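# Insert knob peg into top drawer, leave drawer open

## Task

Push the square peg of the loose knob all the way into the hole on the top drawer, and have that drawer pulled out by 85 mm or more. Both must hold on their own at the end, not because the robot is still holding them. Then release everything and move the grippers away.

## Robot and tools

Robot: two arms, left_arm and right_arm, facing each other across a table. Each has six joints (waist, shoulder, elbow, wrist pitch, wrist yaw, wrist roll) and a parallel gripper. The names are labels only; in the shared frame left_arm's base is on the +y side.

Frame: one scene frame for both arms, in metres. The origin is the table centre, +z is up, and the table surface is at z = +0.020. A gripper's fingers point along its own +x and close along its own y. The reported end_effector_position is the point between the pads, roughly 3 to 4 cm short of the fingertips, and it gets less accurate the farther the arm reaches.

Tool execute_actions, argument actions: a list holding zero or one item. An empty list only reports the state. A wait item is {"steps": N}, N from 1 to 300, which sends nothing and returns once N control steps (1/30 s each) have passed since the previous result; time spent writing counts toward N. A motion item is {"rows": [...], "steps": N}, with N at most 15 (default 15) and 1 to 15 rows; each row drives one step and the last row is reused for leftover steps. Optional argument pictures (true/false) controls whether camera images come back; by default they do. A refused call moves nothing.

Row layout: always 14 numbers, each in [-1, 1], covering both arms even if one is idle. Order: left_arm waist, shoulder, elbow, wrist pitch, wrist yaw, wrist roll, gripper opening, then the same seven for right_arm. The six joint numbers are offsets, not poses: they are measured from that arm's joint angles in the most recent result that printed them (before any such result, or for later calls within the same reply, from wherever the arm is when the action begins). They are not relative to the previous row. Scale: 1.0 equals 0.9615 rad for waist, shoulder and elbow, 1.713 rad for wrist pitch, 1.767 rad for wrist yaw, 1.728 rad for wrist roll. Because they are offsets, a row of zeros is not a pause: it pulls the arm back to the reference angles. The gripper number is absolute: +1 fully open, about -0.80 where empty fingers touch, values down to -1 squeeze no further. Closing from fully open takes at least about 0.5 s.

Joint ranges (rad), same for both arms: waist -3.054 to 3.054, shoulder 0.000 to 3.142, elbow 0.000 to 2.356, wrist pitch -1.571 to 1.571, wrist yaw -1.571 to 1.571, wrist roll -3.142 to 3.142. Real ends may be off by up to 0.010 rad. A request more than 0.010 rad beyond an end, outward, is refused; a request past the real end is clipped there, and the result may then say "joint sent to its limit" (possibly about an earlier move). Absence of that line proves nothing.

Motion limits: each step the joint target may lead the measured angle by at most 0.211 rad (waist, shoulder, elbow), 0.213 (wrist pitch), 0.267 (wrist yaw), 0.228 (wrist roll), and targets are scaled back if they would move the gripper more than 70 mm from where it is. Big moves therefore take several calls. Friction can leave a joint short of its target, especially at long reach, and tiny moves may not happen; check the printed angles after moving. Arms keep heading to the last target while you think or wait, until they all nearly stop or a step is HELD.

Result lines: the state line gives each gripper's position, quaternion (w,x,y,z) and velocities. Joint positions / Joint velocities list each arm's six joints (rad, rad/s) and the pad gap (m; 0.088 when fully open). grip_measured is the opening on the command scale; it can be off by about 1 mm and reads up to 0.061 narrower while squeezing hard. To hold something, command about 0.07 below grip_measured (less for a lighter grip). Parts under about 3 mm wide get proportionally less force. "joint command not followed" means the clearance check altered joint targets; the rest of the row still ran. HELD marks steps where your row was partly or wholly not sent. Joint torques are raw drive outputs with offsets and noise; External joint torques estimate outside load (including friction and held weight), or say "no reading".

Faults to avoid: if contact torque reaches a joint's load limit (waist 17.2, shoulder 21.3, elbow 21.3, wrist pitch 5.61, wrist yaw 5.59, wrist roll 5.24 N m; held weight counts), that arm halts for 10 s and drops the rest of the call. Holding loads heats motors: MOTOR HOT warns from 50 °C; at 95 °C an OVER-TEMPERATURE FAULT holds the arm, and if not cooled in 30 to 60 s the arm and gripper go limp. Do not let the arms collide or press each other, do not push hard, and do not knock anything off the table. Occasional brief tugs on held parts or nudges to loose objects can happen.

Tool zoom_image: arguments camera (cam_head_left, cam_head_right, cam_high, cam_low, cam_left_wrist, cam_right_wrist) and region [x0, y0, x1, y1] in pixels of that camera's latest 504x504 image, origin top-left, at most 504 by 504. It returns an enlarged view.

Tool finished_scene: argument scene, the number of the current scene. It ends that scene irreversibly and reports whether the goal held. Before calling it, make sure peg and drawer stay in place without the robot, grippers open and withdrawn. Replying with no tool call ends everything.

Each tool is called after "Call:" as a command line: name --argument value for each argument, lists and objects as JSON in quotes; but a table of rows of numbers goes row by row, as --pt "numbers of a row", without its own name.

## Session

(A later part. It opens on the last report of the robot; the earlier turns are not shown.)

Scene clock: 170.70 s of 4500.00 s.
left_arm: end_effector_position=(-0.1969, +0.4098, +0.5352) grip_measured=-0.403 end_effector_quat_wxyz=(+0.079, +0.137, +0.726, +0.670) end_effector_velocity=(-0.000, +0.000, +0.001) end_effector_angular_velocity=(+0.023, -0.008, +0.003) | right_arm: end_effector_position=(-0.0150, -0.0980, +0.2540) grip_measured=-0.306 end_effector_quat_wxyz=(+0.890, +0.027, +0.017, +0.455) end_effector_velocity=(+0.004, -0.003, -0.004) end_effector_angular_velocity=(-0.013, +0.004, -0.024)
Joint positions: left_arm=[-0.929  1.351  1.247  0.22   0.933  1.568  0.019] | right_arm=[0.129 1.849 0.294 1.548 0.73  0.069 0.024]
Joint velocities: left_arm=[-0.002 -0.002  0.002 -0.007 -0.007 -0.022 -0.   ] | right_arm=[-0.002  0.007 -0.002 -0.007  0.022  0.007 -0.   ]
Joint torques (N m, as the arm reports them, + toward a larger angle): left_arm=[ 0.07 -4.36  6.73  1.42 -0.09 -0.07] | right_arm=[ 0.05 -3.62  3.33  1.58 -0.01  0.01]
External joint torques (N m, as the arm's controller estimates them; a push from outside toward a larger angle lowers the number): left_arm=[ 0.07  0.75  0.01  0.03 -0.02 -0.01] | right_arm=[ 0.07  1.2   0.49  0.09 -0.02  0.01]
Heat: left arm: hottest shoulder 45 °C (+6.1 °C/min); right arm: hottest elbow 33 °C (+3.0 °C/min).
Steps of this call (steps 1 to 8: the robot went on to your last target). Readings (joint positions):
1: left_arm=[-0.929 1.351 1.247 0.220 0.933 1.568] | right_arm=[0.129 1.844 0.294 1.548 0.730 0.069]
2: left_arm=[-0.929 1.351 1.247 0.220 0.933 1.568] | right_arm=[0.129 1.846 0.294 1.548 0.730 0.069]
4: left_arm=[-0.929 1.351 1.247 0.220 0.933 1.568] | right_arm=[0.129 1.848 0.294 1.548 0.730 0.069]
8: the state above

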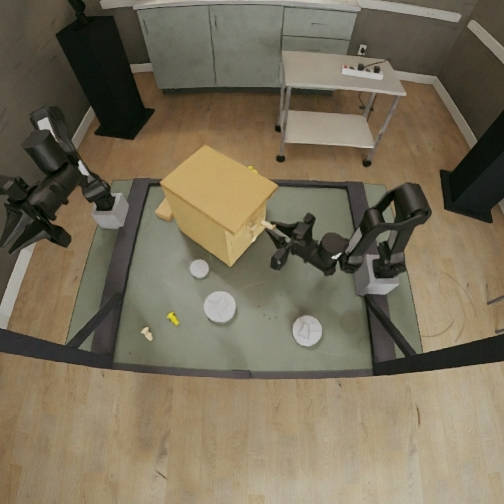

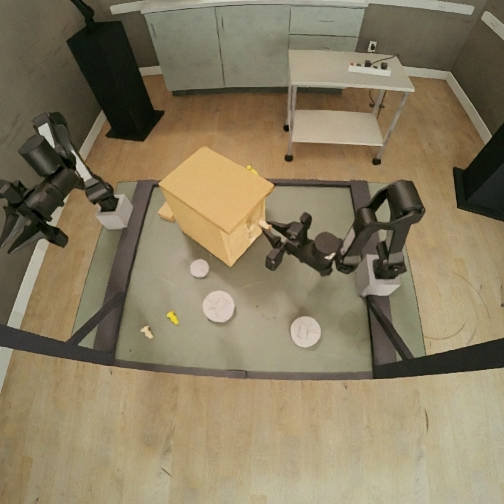

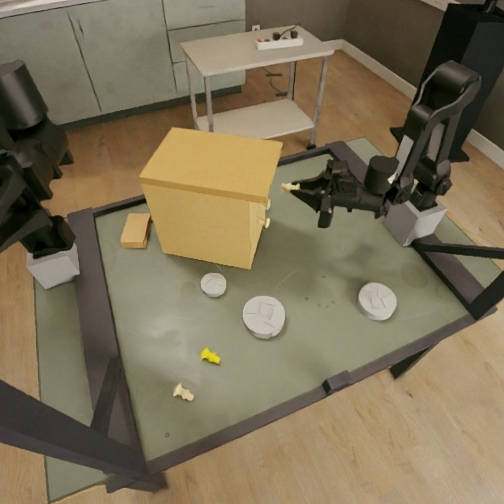

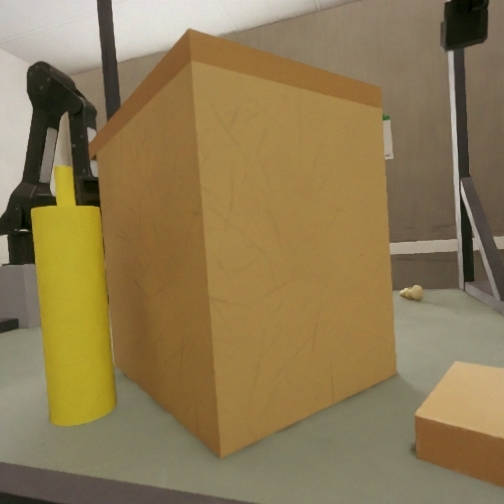

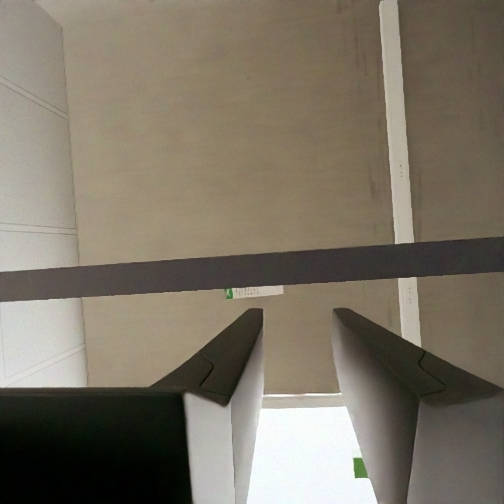

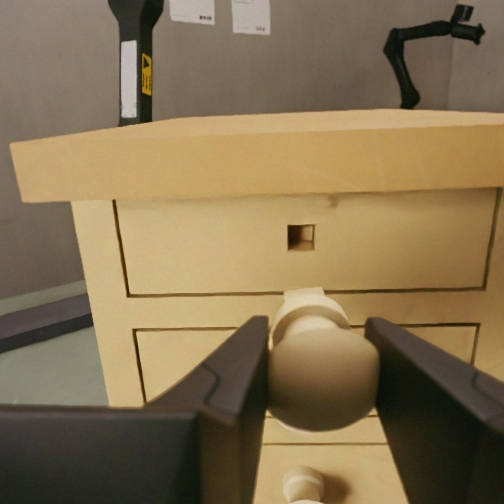

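Call:
execute_actions --actions '[{"rows":[[0,0,0,0,0,0,-0.4,-0.097,0.038,0.094,-0.025,-0.051,0.024,-0.45]],"steps":15}]'

Call:
zoom_image --camera "cam_right_wrist" --region '[250,230,370,330]'

Scene clock: 184.07 s of 4500.00 s.
left_arm: end_effector_position=(-0.1969, +0.4098, +0.5352) grip_measured=-0.403 end_effector_quat_wxyz=(+0.079, +0.137, +0.726, +0.670) end_effector_velocity=(-0.000, +0.000, +0.001) end_effector_angular_velocity=(+0.009, -0.004, +0.004) | right_arm: end_effector_position=(+0.0050, -0.0770, +0.2570) grip_measured=-0.306 end_effector_quat_wxyz=(+0.890, +0.048, +0.023, +0.453) end_effector_velocity=(+0.002, +0.001, +0.001) end_effector_angular_velocity=(-0.002, -0.006, -0.010)
Joint positions: left_arm=[-0.929  1.351  1.247  0.22   0.933  1.568  0.019] | right_arm=[0.04  1.88  0.375 1.508 0.643 0.104 0.024]
Joint velocities: left_arm=[-0.002 -0.002  0.002 -0.007 -0.007 -0.007 -0.001] | right_arm=[-0.002 -0.002  0.007 -0.007  0.007 -0.007 -0.   ]
Joint torques (N m, as the arm reports them, + toward a larger angle): left_arm=[ 0.1  -4.26  6.71  1.42 -0.05 -0.07] | right_arm=[-0.34 -4.02  4.52  1.21 -0.1   0.18]
External joint torques (N m, as the arm's controller estimates them; a push from outside toward a larger angle lowers the number): left_arm=[ 0.1   0.79  0.02  0.05  0.01 -0.01] | right_arm=[-0.35  1.32  1.39 -0.32 -0.1   0.18]
Heat: left arm: hottest shoulder 41 °C (+1.0 °C/min); right arm: hottest wrist pitch 32 °C (+2.0 °C/min).
Steps of this call (steps 1 to 15: the robot went on to your last target; steps 16 to 90: nothing new was sent; then 9.87 s passed at rest; steps 91 to 105: all 15 steps of this action). Readings (joint positions):
91: left_arm=[-0.929 1.351 1.247 0.220 0.933 1.568] | right_arm=[0.121 1.853 0.301 1.546 0.712 0.074]
92: left_arm=[-0.929 1.351 1.247 0.220 0.933 1.568] | right_arm=[0.099 1.861 0.319 1.532 0.690 0.082]
94: left_arm=[-0.929 1.351 1.247 0.220 0.933 1.568] | right_arm=[0.062 1.875 0.355 1.518 0.666 0.094]
98: left_arm=[-0.929 1.351 1.247 0.220 0.933 1.568] | right_arm=[0.042 1.877 0.374 1.511 0.648 0.102]
105: the state above

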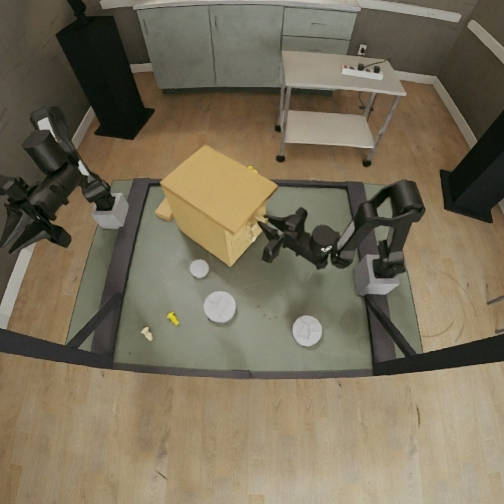

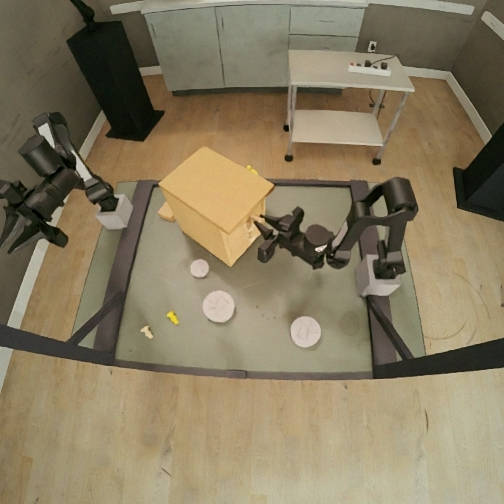

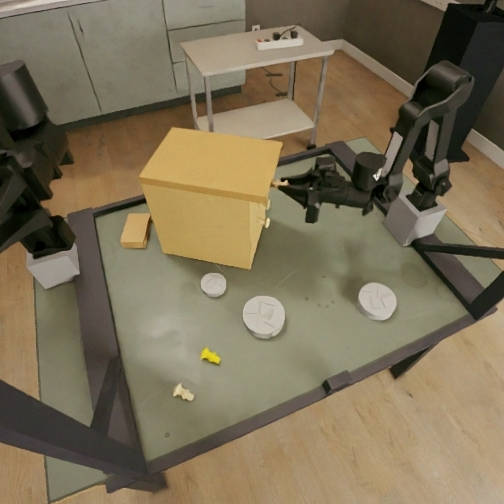

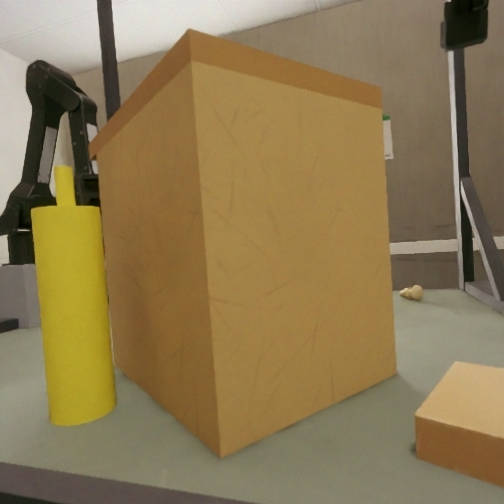

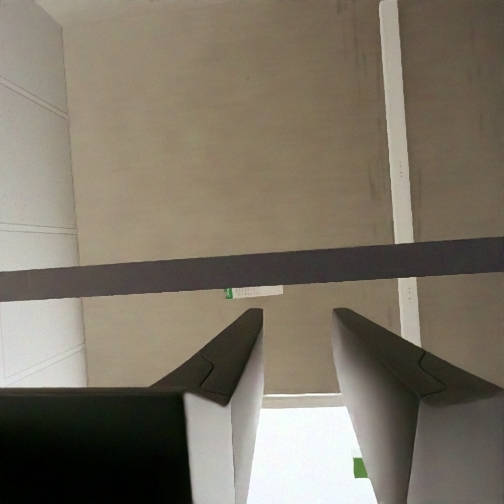

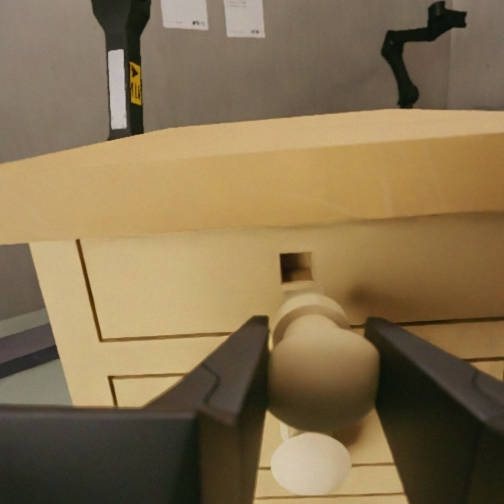

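Region (250, 230, 370, 330) of cam_right_wrist's 504x504 image, scaled by 4.200, with more detail than that image has.

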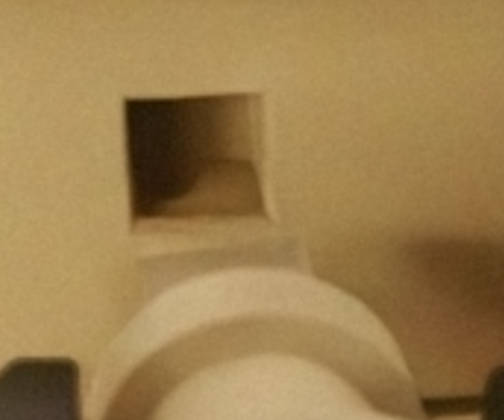

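Call:
execute_actions --actions '[{"rows":[[0,0,0,0,0,0,-0.4,-0.04,0.03,0.059,-0.016,-0.021,0.026,-0.45]],"steps":15}]'

Call:
zoom_image --camera "cam_right_wrist" --region '[250,230,370,330]'

Scene clock: 192.53 s of 4500.00 s.
left_arm: end_effector_position=(-0.1969, +0.4098, +0.5352) grip_measured=-0.403 end_effector_quat_wxyz=(+0.079, +0.137, +0.726, +0.670) end_effector_velocity=(-0.001, +0.002, +0.001) end_effector_angular_velocity=(+0.009, -0.004, -0.001) | right_arm: end_effector_position=(+0.0138, -0.0654, +0.2569) grip_measured=-0.306 end_effector_quat_wxyz=(+0.889, +0.065, +0.032, +0.453) end_effector_velocity=(+0.000, -0.000, -0.001) end_effector_angular_velocity=(-0.012, -0.006, +0.005)
Joint positions: left_arm=[-0.929  1.351  1.247  0.22   0.933  1.568  0.019] | right_arm=[0.005 1.903 0.423 1.482 0.609 0.143 0.024]
Joint velocities: left_arm=[-0.007 -0.002  0.002 -0.007 -0.007 -0.007 -0.   ] | right_arm=[-0.002 -0.002 -0.002 -0.007 -0.007 -0.007 -0.   ]
Joint torques (N m, as the arm reports them, + toward a larger angle): left_arm=[-0.07 -4.23  6.78  1.38 -0.02 -0.12] | right_arm=[-0.33 -4.27  4.76  1.23 -0.12  0.18]
External joint torques (N m, as the arm's controller estimates them; a push from outside toward a larger angle lowers the number): left_arm=[-0.05  0.85  0.07  0.    0.04 -0.06] | right_arm=[-0.33  1.37  1.51 -0.32 -0.12  0.17]
Heat: left arm: hottest shoulder 39 °C (-2.1 °C/min); right arm: hottest elbow 31 °C (+1.0 °C/min).
Steps of this call (steps 1 to 15: the robot went on to your last target; steps 16 to 90: nothing new was sent; then 4.97 s passed at rest; steps 91 to 105: all 15 steps of this action). Readings (joint positions):
91: left_arm=[-0.929 1.351 1.247 0.220 0.933 1.568] | right_arm=[0.037 1.882 0.380 1.504 0.636 0.112]
92: left_arm=[-0.929 1.351 1.247 0.220 0.933 1.568] | right_arm=[0.028 1.888 0.391 1.496 0.627 0.122]
94: left_arm=[-0.929 1.351 1.247 0.220 0.933 1.568] | right_arm=[0.013 1.898 0.412 1.487 0.617 0.133]
98: left_arm=[-0.929 1.351 1.247 0.220 0.933 1.568] | right_arm=[0.005 1.901 0.422 1.484 0.611 0.141]
105: the state above

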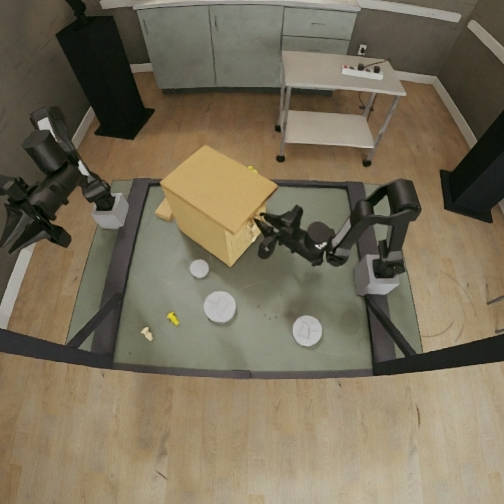

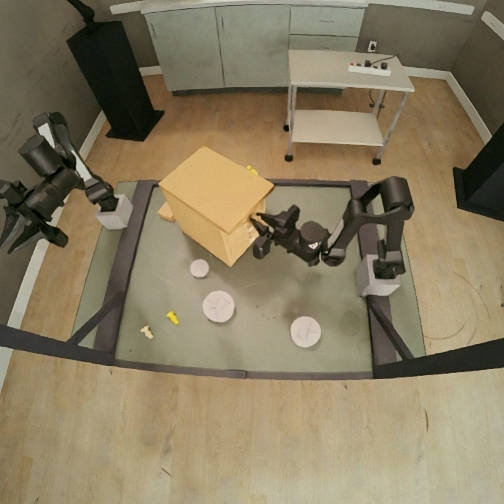

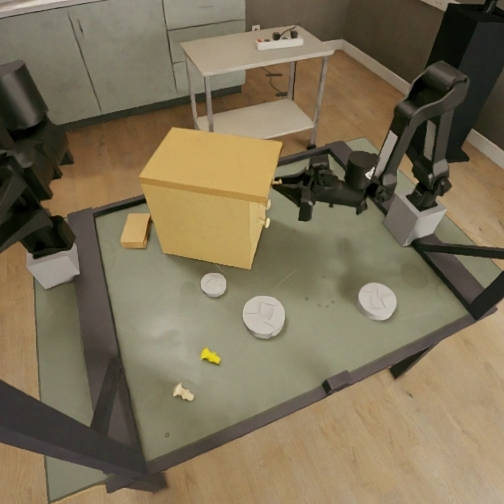

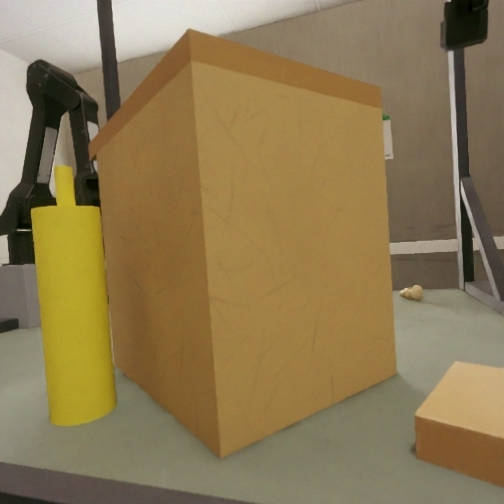

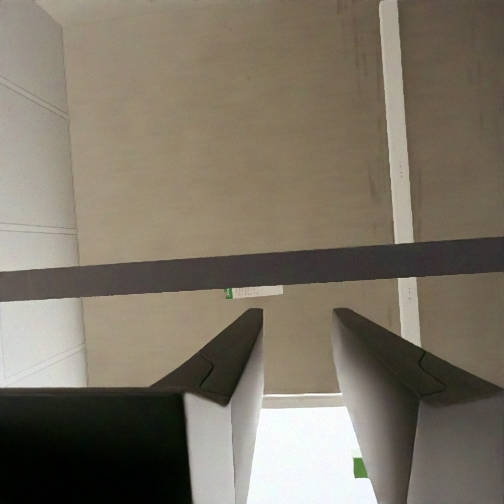

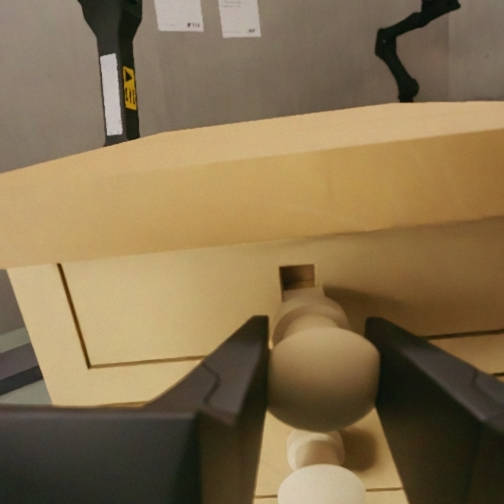

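Region (250, 230, 370, 330) of cam_right_wrist's 504x504 image, scaled by 4.200, with more detail than that image has.

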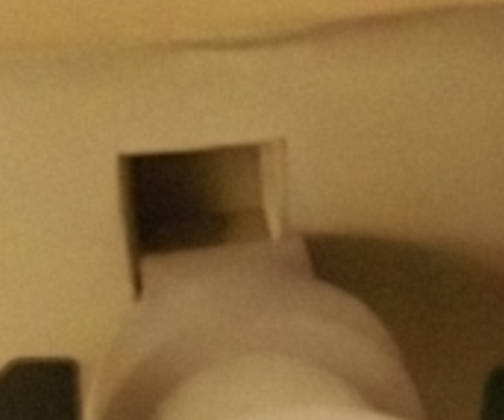

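Call:
execute_actions --actions '[{"rows":[[0,0,0,0,0,0,-0.4,-0.02,0.012,0.033,-0.008,-0.013,0,-0.45]],"steps":12}]'

Call:
zoom_image --camera "cam_right_wrist" --region '[250,230,370,330]'

Scene clock: 199.53 s of 4500.00 s.
left_arm: end_effector_position=(-0.1969, +0.4098, +0.5352) grip_measured=-0.403 end_effector_quat_wxyz=(+0.079, +0.137, +0.726, +0.670) end_effector_velocity=(-0.002, -0.003, -0.003) end_effector_angular_velocity=(+0.016, -0.011, +0.019) | right_arm: end_effector_position=(+0.0175, -0.0596, +0.2592) grip_measured=-0.306 end_effector_quat_wxyz=(+0.888, +0.067, +0.031, +0.455) end_effector_velocity=(+0.000, -0.000, -0.006) end_effector_angular_velocity=(-0.040, -0.017, +0.005)
Joint positions: left_arm=[-0.929  1.351  1.247  0.22   0.933  1.568  0.019] | right_arm=[-0.011  1.908  0.446  1.47   0.589  0.143  0.024]
Joint velocities: left_arm=[-0.002  0.002 -0.002 -0.007 -0.022 -0.007 -0.   ] | right_arm=[-0.002  0.002 -0.002 -0.022 -0.007 -0.022 -0.   ]
Joint torques (N m, as the arm reports them, + toward a larger angle): left_arm=[ 0.   -4.31  6.82  1.41 -0.05 -0.05] | right_arm=[-0.36 -4.37  4.86  1.24 -0.12  0.01]
External joint torques (N m, as the arm's controller estimates them; a push from outside toward a larger angle lowers the number): left_arm=[0.02 0.63 0.22 0.06 0.01 0.01] | right_arm=[-0.36  1.35  1.5  -0.3  -0.12  0.01]
Heat: left arm: hottest shoulder 38 °C (-4.0 °C/min); right arm: hottest shoulder 31 °C (+0.0 °C/min).
Steps of this call (steps 1 to 15: the robot went on to your last target; steps 16 to 90: nothing new was sent; then 3.60 s passed at rest; steps 91 to 102: all 12 steps of this action). Readings (joint positions):
91: left_arm=[-0.929 1.351 1.247 0.220 0.933 1.568] | right_arm=[0.004 1.903 0.425 1.480 0.605 0.143]
92: left_arm=[-0.929 1.351 1.247 0.220 0.933 1.568] | right_arm=[0.000 1.905 0.430 1.476 0.599 0.143]
94: left_arm=[-0.929 1.351 1.247 0.220 0.933 1.568] | right_arm=[-0.007 1.907 0.440 1.473 0.594 0.143]
98: left_arm=[-0.929 1.351 1.247 0.220 0.933 1.568] | right_arm=[-0.011 1.907 0.445 1.471 0.590 0.143]
102: the state above

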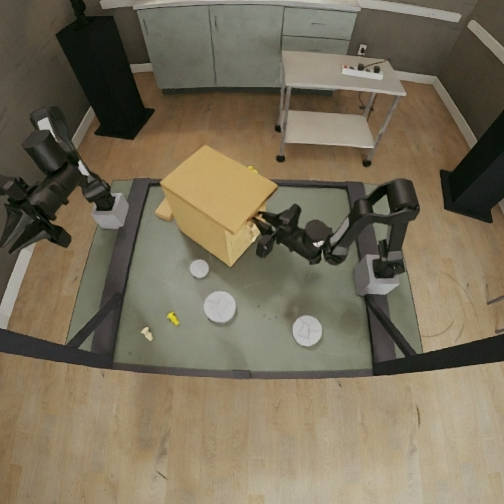

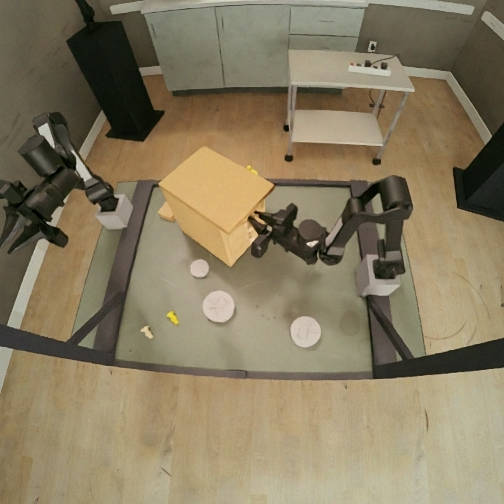

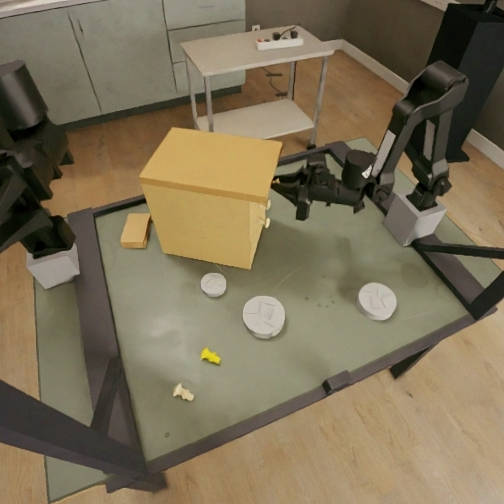

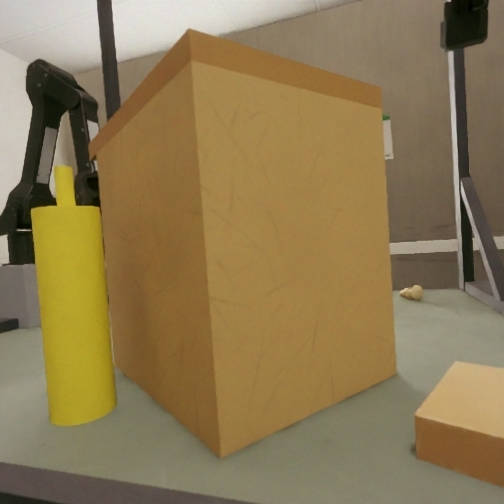

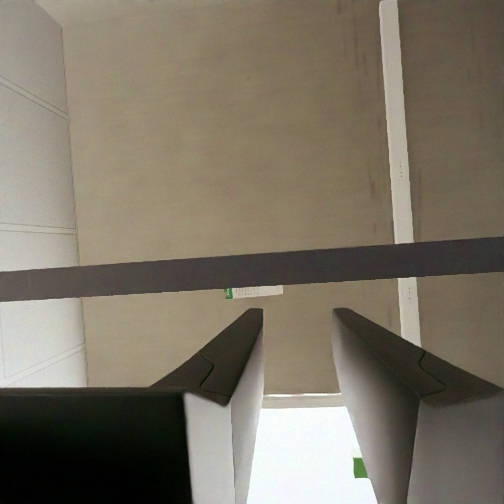

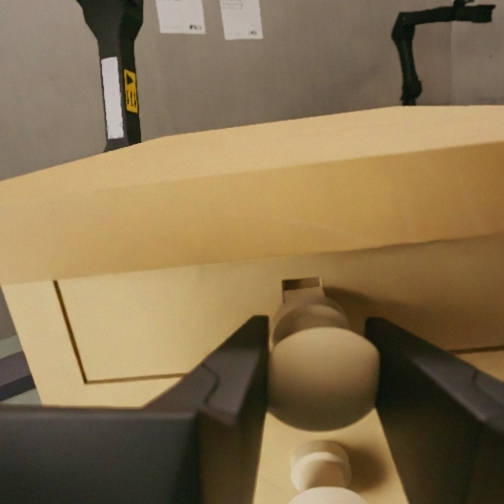

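Region (250, 230, 370, 330) of cam_right_wrist's 504x504 image, scaled by 4.200, with more detail than that image has.

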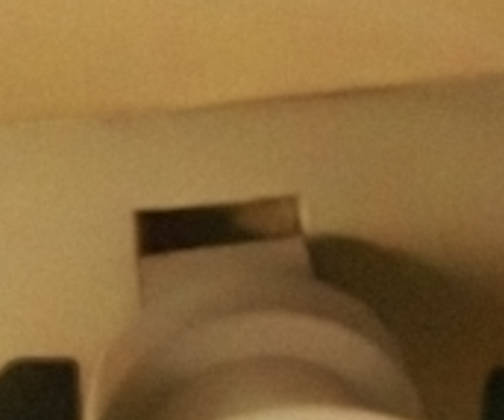

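Aligned. Advance 6 mm, twice.

Call:
execute_actions --actions '[{"rows":[[0,0,0,0,0,0,-0.4,-0.017,0.016,0.031,-0.007,-0.009,0,-0.45]],"steps":12}]' --pictures false

Call:
execute_actions --actions '[{"rows":[[0,0,0,0,0,0,-0.4,-0.017,0.017,0.031,-0.007,-0.009,0,-0.45]],"steps":12}]'

Call:
zoom_image --camera "cam_right_wrist" --region '[250,230,370,330]'

Scene clock: 205.47 s of 4500.00 s.
left_arm: end_effector_position=(-0.1969, +0.4098, +0.5352) grip_measured=-0.403 end_effector_quat_wxyz=(+0.079, +0.137, +0.726, +0.670) end_effector_velocity=(-0.001, -0.002, -0.001) end_effector_angular_velocity=(+0.013, -0.007, +0.019) | right_arm: end_effector_position=(+0.0200, -0.0558, +0.2589) grip_measured=-0.306 end_effector_quat_wxyz=(+0.887, +0.067, +0.031, +0.455) end_effector_velocity=(+0.000, -0.000, -0.004) end_effector_angular_velocity=(-0.035, -0.017, +0.005)
Joint positions: left_arm=[-0.929  1.351  1.247  0.22   0.933  1.568  0.019] | right_arm=[-0.02   1.916  0.461  1.461  0.577  0.143  0.024]
Joint velocities: left_arm=[-0.002 -0.002 -0.002 -0.007 -0.022 -0.007 -0.   ] | right_arm=[-0.002 -0.002 -0.002 -0.022 -0.007 -0.022 -0.   ]
Joint torques (N m, as the arm reports them, + toward a larger angle): left_arm=[-0.13 -4.31  6.95  1.44 -0.06 -0.07] | right_arm=[-0.62 -4.34  5.5   1.18 -0.17  0.01]
External joint torques (N m, as the arm's controller estimates them; a push from outside toward a larger angle lowers the number): left_arm=[-0.14  0.7   0.29  0.08  0.01 -0.01] | right_arm=[-0.61  1.47  2.1  -0.35 -0.17  0.01]
Heat: left arm: hottest shoulder 37 °C (-6.1 °C/min); right arm: hottest shoulder 31 °C (-1.0 °C/min).
Steps of this call (steps 1 to 15: the robot went on to your last target; steps 16 to 90: nothing new was sent; then 2.53 s passed at rest; steps 91 to 102: all 12 steps of this action). Readings (joint positions):
91: left_arm=[-0.929 1.351 1.247 0.220 0.933 1.568] | right_arm=[-0.012 1.909 0.448 1.468 0.586 0.143]
92: left_arm=[-0.929 1.351 1.247 0.220 0.933 1.568] | right_arm=[-0.015 1.911 0.453 1.465 0.583 0.143]
94: left_arm=[-0.929 1.351 1.247 0.220 0.933 1.568] | right_arm=[-0.019 1.915 0.461 1.462 0.579 0.143]
98: left_arm=[-0.929 1.351 1.247 0.220 0.933 1.568] | right_arm=[-0.020 1.916 0.461 1.461 0.578 0.143]
102: the state above

Scene clock: 205.87 s of 4500.00 s.
left_arm: end_effector_position=(-0.1969, +0.4098, +0.5352) grip_measured=-0.403 end_effector_quat_wxyz=(+0.079, +0.137, +0.726, +0.670) end_effector_velocity=(-0.000, +0.000, -0.001) end_effector_angular_velocity=(+0.012, -0.008, +0.004) | right_arm: end_effector_position=(+0.0201, -0.0547, +0.2570) grip_measured=-0.306 end_effector_quat_wxyz=(+0.887, +0.063, +0.033, +0.457) end_effector_velocity=(-0.002, -0.000, -0.005) end_effector_angular_velocity=(-0.031, -0.005, +0.020)
Joint positions: left_arm=[-0.929  1.351  1.247  0.22   0.933  1.568  0.019] | right_arm=[-0.022  1.92   0.464  1.455  0.571  0.143  0.024]
Joint velocities: left_arm=[-0.002 -0.002 -0.002 -0.007 -0.007 -0.007 -0.   ] | right_arm=[-0.002 -0.002 -0.007 -0.022 -0.022 -0.007  0.   ]
Joint torques (N m, as the arm reports them, + toward a larger angle): left_arm=[ 0.02 -4.24  6.85  1.4  -0.06 -0.07] | right_arm=[-1.33 -3.9   7.11  0.94 -0.4   0.02]
External joint torques (N m, as the arm's controller estimates them; a push from outside toward a larger angle lowers the number): left_arm=[ 0.02  0.81  0.16  0.03  0.01 -0.01] | right_arm=[-1.34  1.97  3.7  -0.62 -0.4   0.01]
Heat: left arm: hottest shoulder 37 °C (-6.0 °C/min); right arm: hottest shoulder 31 °C (-1.0 °C/min).
Steps of this call (steps 1 to 12: all 12 steps of this action). Readings (joint positions):
1: left_arm=[-0.929 1.351 1.247 0.220 0.933 1.568] | right_arm=[-0.021 1.917 0.463 1.460 0.576 0.143]
2: left_arm=[-0.929 1.351 1.247 0.220 0.933 1.568] | right_arm=[-0.022 1.918 0.464 1.458 0.574 0.143]
4: left_arm=[-0.929 1.351 1.247 0.220 0.933 1.568] | right_arm=[-0.022 1.919 0.464 1.456 0.572 0.143]
8: left_arm=[-0.929 1.351 1.247 0.220 0.933 1.568] | right_arm=[-0.022 1.920 0.464 1.455 0.571 0.143]
12: the state above

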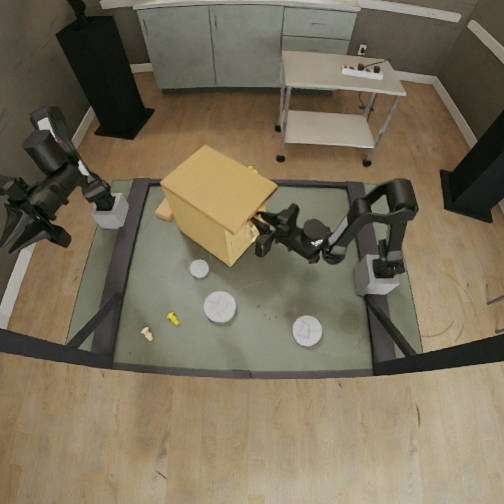

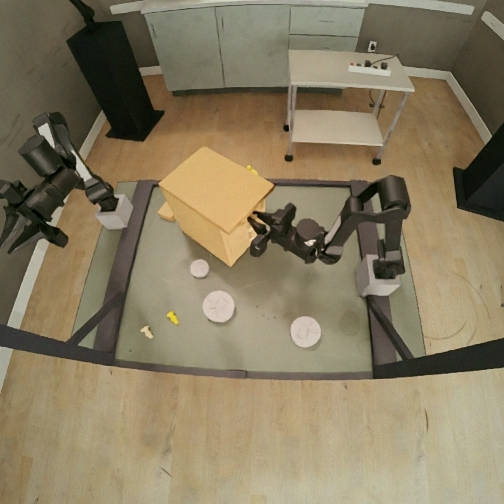

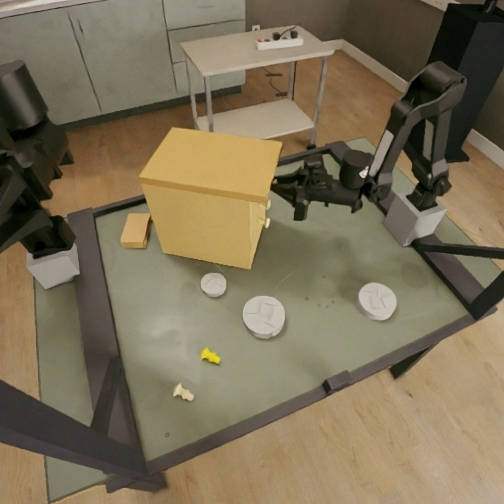

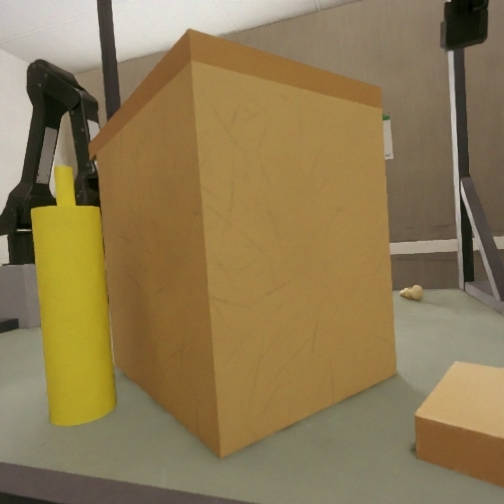

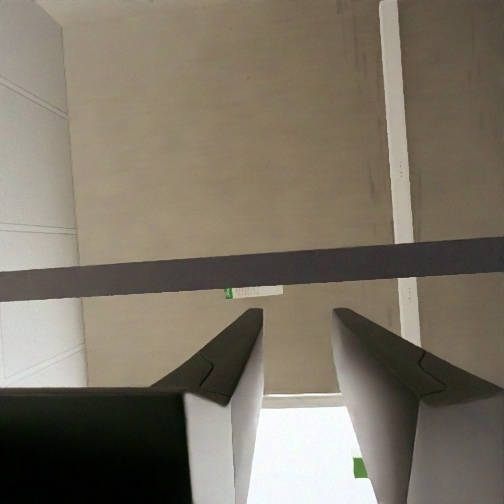

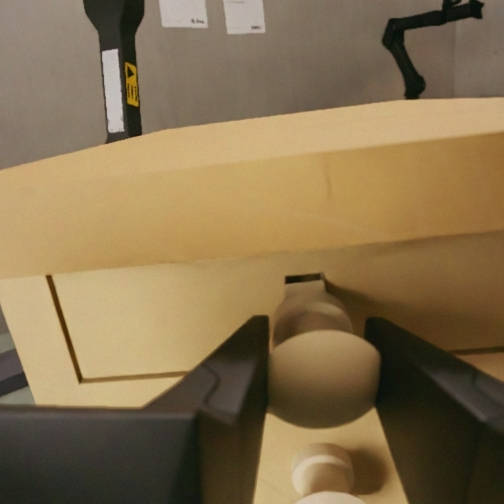

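Region (250, 230, 370, 330) of cam_right_wrist's 504x504 image, scaled by 4.200, with more detail than that image has.

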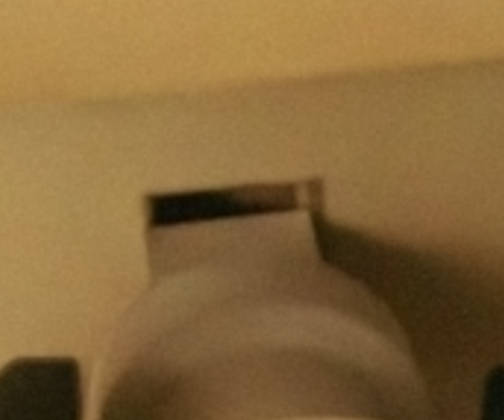

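Call:
execute_actions --actions '[{"rows":[[0,0,0,0,0,0,-0.4,0.006,-0.008,-0.008,0.011,0.005,0,-0.45]],"steps":12}]'

Call:
zoom_image --camera "cam_right_wrist" --region '[250,230,370,330]'

Scene clock: 211.57 s of 4500.00 s.
left_arm: end_effector_position=(-0.1969, +0.4098, +0.5352) grip_measured=-0.403 end_effector_quat_wxyz=(+0.079, +0.137, +0.726, +0.670) end_effector_velocity=(-0.001, -0.003, -0.003) end_effector_angular_velocity=(+0.009, -0.004, +0.009) | right_arm: end_effector_position=(+0.0193, -0.0558, +0.2583) grip_measured=-0.306 end_effector_quat_wxyz=(+0.887, +0.067, +0.031, +0.456) end_effector_velocity=(-0.002, +0.001, +0.002) end_effector_angular_velocity=(+0.003, -0.006, +0.019)
Joint positions: left_arm=[-0.929  1.351  1.247  0.22   0.933  1.568  0.019] | right_arm=[-0.019  1.92   0.46   1.468  0.577  0.143  0.024]
Joint velocities: left_arm=[ 0.002  0.002 -0.007  0.007 -0.007 -0.007 -0.   ] | right_arm=[-0.002 -0.002 -0.002  0.007 -0.022 -0.007 -0.   ]
Joint torques (N m, as the arm reports them, + toward a larger angle): left_arm=[-0.07 -4.29  6.96  1.43 -0.06 -0.07] | right_arm=[ 0.2  -5.81  3.4   1.71  0.13  0.01]
External joint torques (N m, as the arm's controller estimates them; a push from outside toward a larger angle lowers the number): left_arm=[-0.1   0.69  0.32  0.06  0.02 -0.01] | right_arm=[0.2  0.06 0.02 0.15 0.14 0.01]
Heat: left arm: hottest shoulder 36 °C (-7.0 °C/min); right arm: hottest shoulder 31 °C (-2.0 °C/min).
Steps of this call (steps 1 to 15: the robot went on to your last target; steps 16 to 90: nothing new was sent; then 2.30 s passed at rest; steps 91 to 102: all 12 steps of this action). Readings (joint positions):
91: left_arm=[-0.929 1.351 1.247 0.220 0.933 1.568] | right_arm=[-0.022 1.920 0.463 1.455 0.572 0.143]
92: left_arm=[-0.929 1.351 1.247 0.220 0.933 1.568] | right_arm=[-0.020 1.920 0.462 1.459 0.573 0.143]
94: left_arm=[-0.929 1.351 1.247 0.220 0.933 1.568] | right_arm=[-0.019 1.920 0.461 1.463 0.575 0.143]
98: left_arm=[-0.929 1.351 1.247 0.220 0.933 1.568] | right_arm=[-0.019 1.920 0.460 1.467 0.576 0.143]
102: the state above

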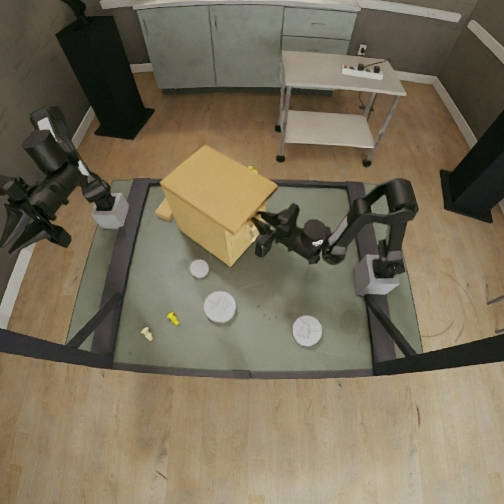

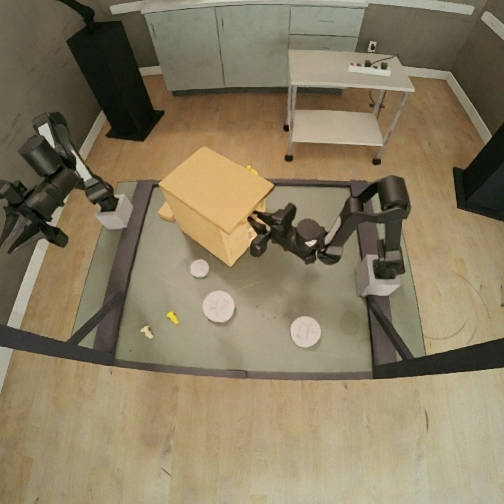

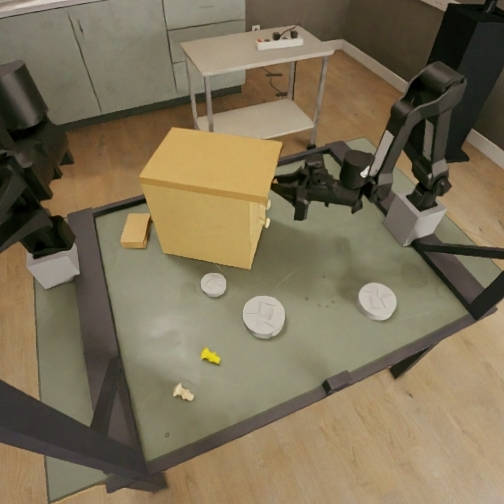

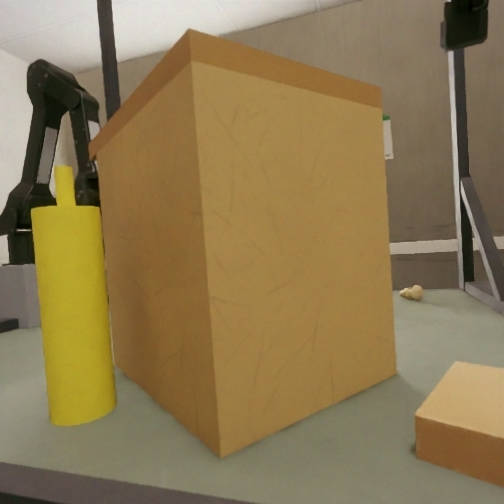

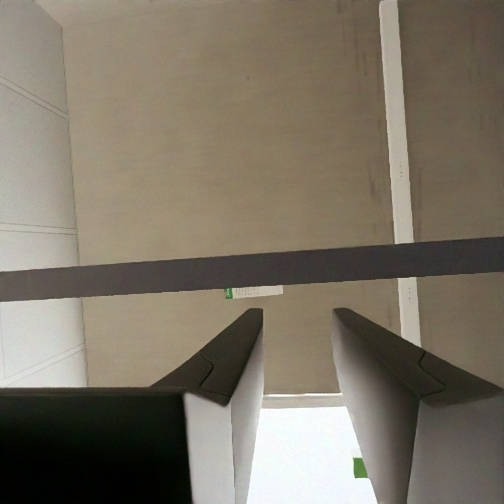

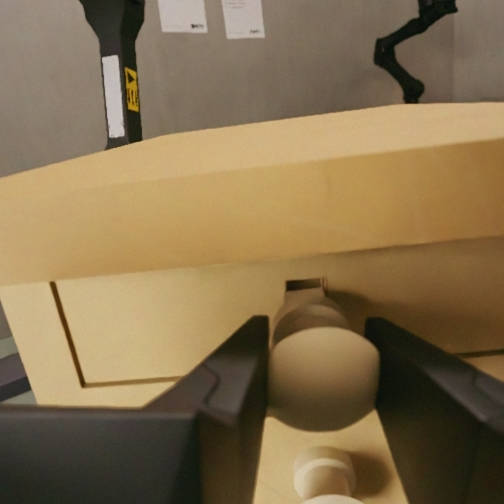

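Region (250, 230, 370, 330) of cam_right_wrist's 504x504 image, scaled by 4.200, with more detail than that image has.

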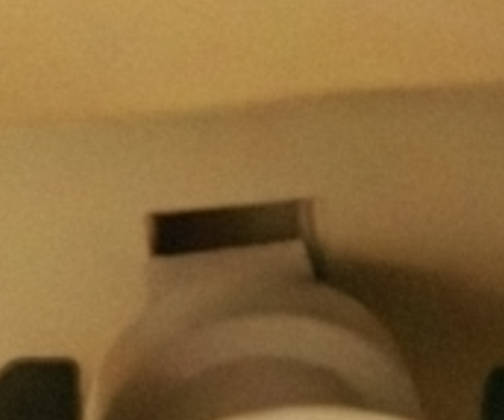

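Call:
execute_actions --actions '[{"rows":[[0,0,0,0,0,0,-0.4,0.012,-0.022,-0.012,0.002,0.007,0,-0.45]],"steps":15}]'

Call:
zoom_image --camera "cam_right_wrist" --region '[250,230,370,330]'

Scene clock: 240.93 s of 4500.00 s.
left_arm: end_effector_position=(-0.1969, +0.4098, +0.5352) grip_measured=-0.403 end_effector_quat_wxyz=(+0.079, +0.137, +0.726, +0.670) end_effector_velocity=(-0.000, +0.000, -0.001) end_effector_angular_velocity=(+0.012, -0.008, +0.004) | right_arm: end_effector_position=(+0.0173, -0.0575, +0.2596) grip_measured=-0.306 end_effector_quat_wxyz=(+0.887, +0.068, +0.030, +0.456) end_effector_velocity=(+0.002, -0.002, -0.002) end_effector_angular_velocity=(-0.030, -0.017, -0.010)
Joint positions: left_arm=[-0.929  1.351  1.247  0.22   0.933  1.568  0.019] | right_arm=[-0.011  1.911  0.453  1.468  0.586  0.143  0.024]
Joint velocities: left_arm=[-0.002 -0.002 -0.002 -0.007 -0.007 -0.007 -0.   ] | right_arm=[-0.002 -0.007 -0.002 -0.022  0.007 -0.022 -0.   ]
Joint torques (N m, as the arm reports them, + toward a larger angle): left_arm=[ 0.02 -4.35  6.74  1.39 -0.05 -0.07] | right_arm=[ 0.32 -6.26  3.21  1.54  0.13  0.01]
External joint torques (N m, as the arm's controller estimates them; a push from outside toward a larger angle lowers the number): left_arm=[ 0.01  0.66  0.09  0.02  0.02 -0.01] | right_arm=[ 0.31 -0.43 -0.18 -0.01  0.14  0.01]
Heat: left arm: hottest shoulder 34 °C (-7.1 °C/min); right arm: hottest shoulder 33 °C (+1.0 °C/min).
Steps of this call (steps 1 to 15: the robot went on to your last target; steps 16 to 90: nothing new was sent; then 25.87 s passed at rest; steps 91 to 105: all 15 steps of this action). Readings (joint positions):
91: left_arm=[-0.929 1.351 1.247 0.220 0.933 1.568] | right_arm=[-0.018 1.919 0.459 1.468 0.579 0.143]
92: left_arm=[-0.929 1.351 1.247 0.220 0.933 1.568] | right_arm=[-0.016 1.918 0.458 1.468 0.581 0.143]
94: left_arm=[-0.929 1.351 1.247 0.220 0.933 1.568] | right_arm=[-0.013 1.914 0.455 1.468 0.584 0.143]
98: left_arm=[-0.929 1.351 1.247 0.220 0.933 1.568] | right_arm=[-0.011 1.912 0.454 1.468 0.585 0.143]
105: the state above

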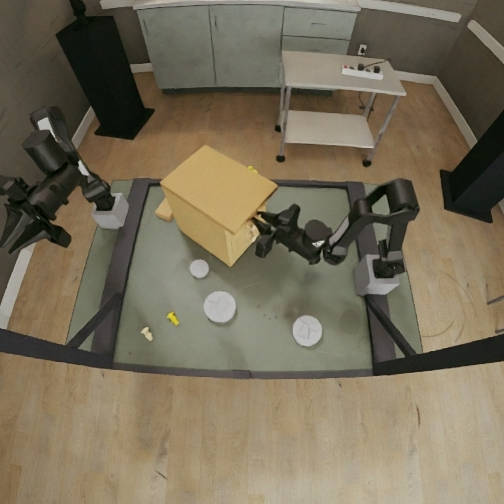

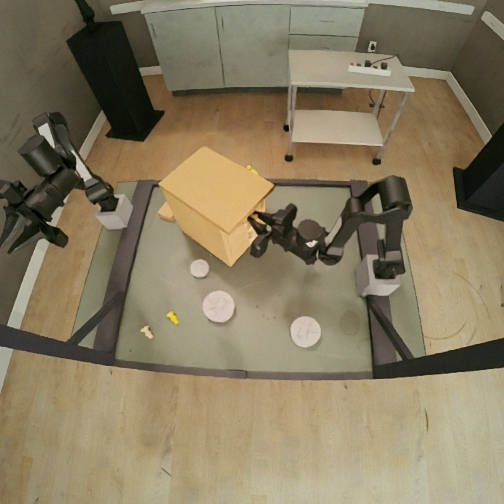

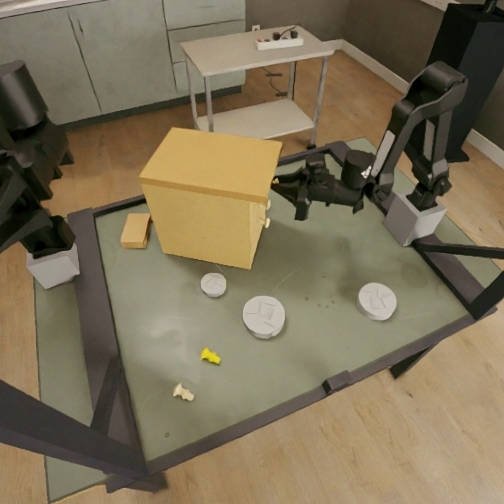

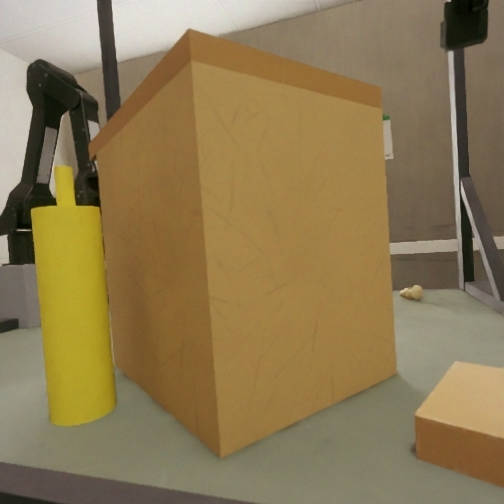

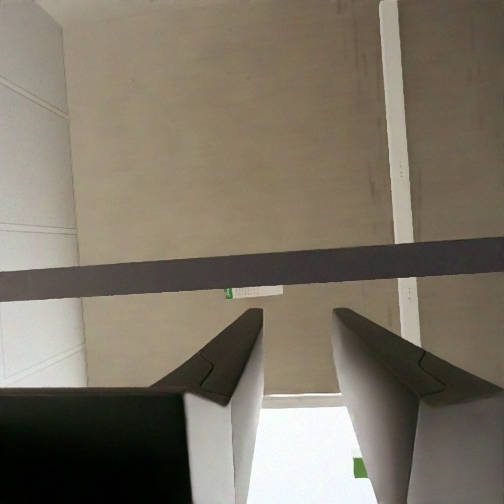

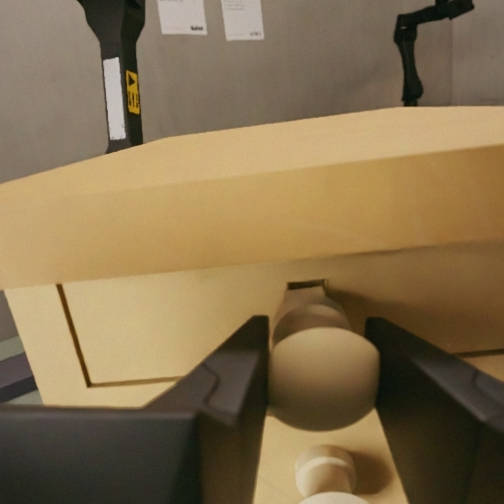

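Region (250, 230, 370, 330) of cam_right_wrist's 504x504 image, scaled by 4.200, with more detail than that image has.

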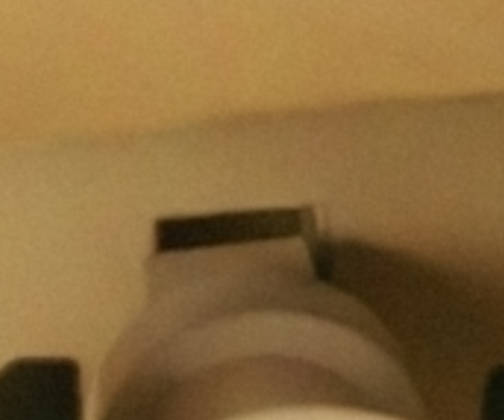

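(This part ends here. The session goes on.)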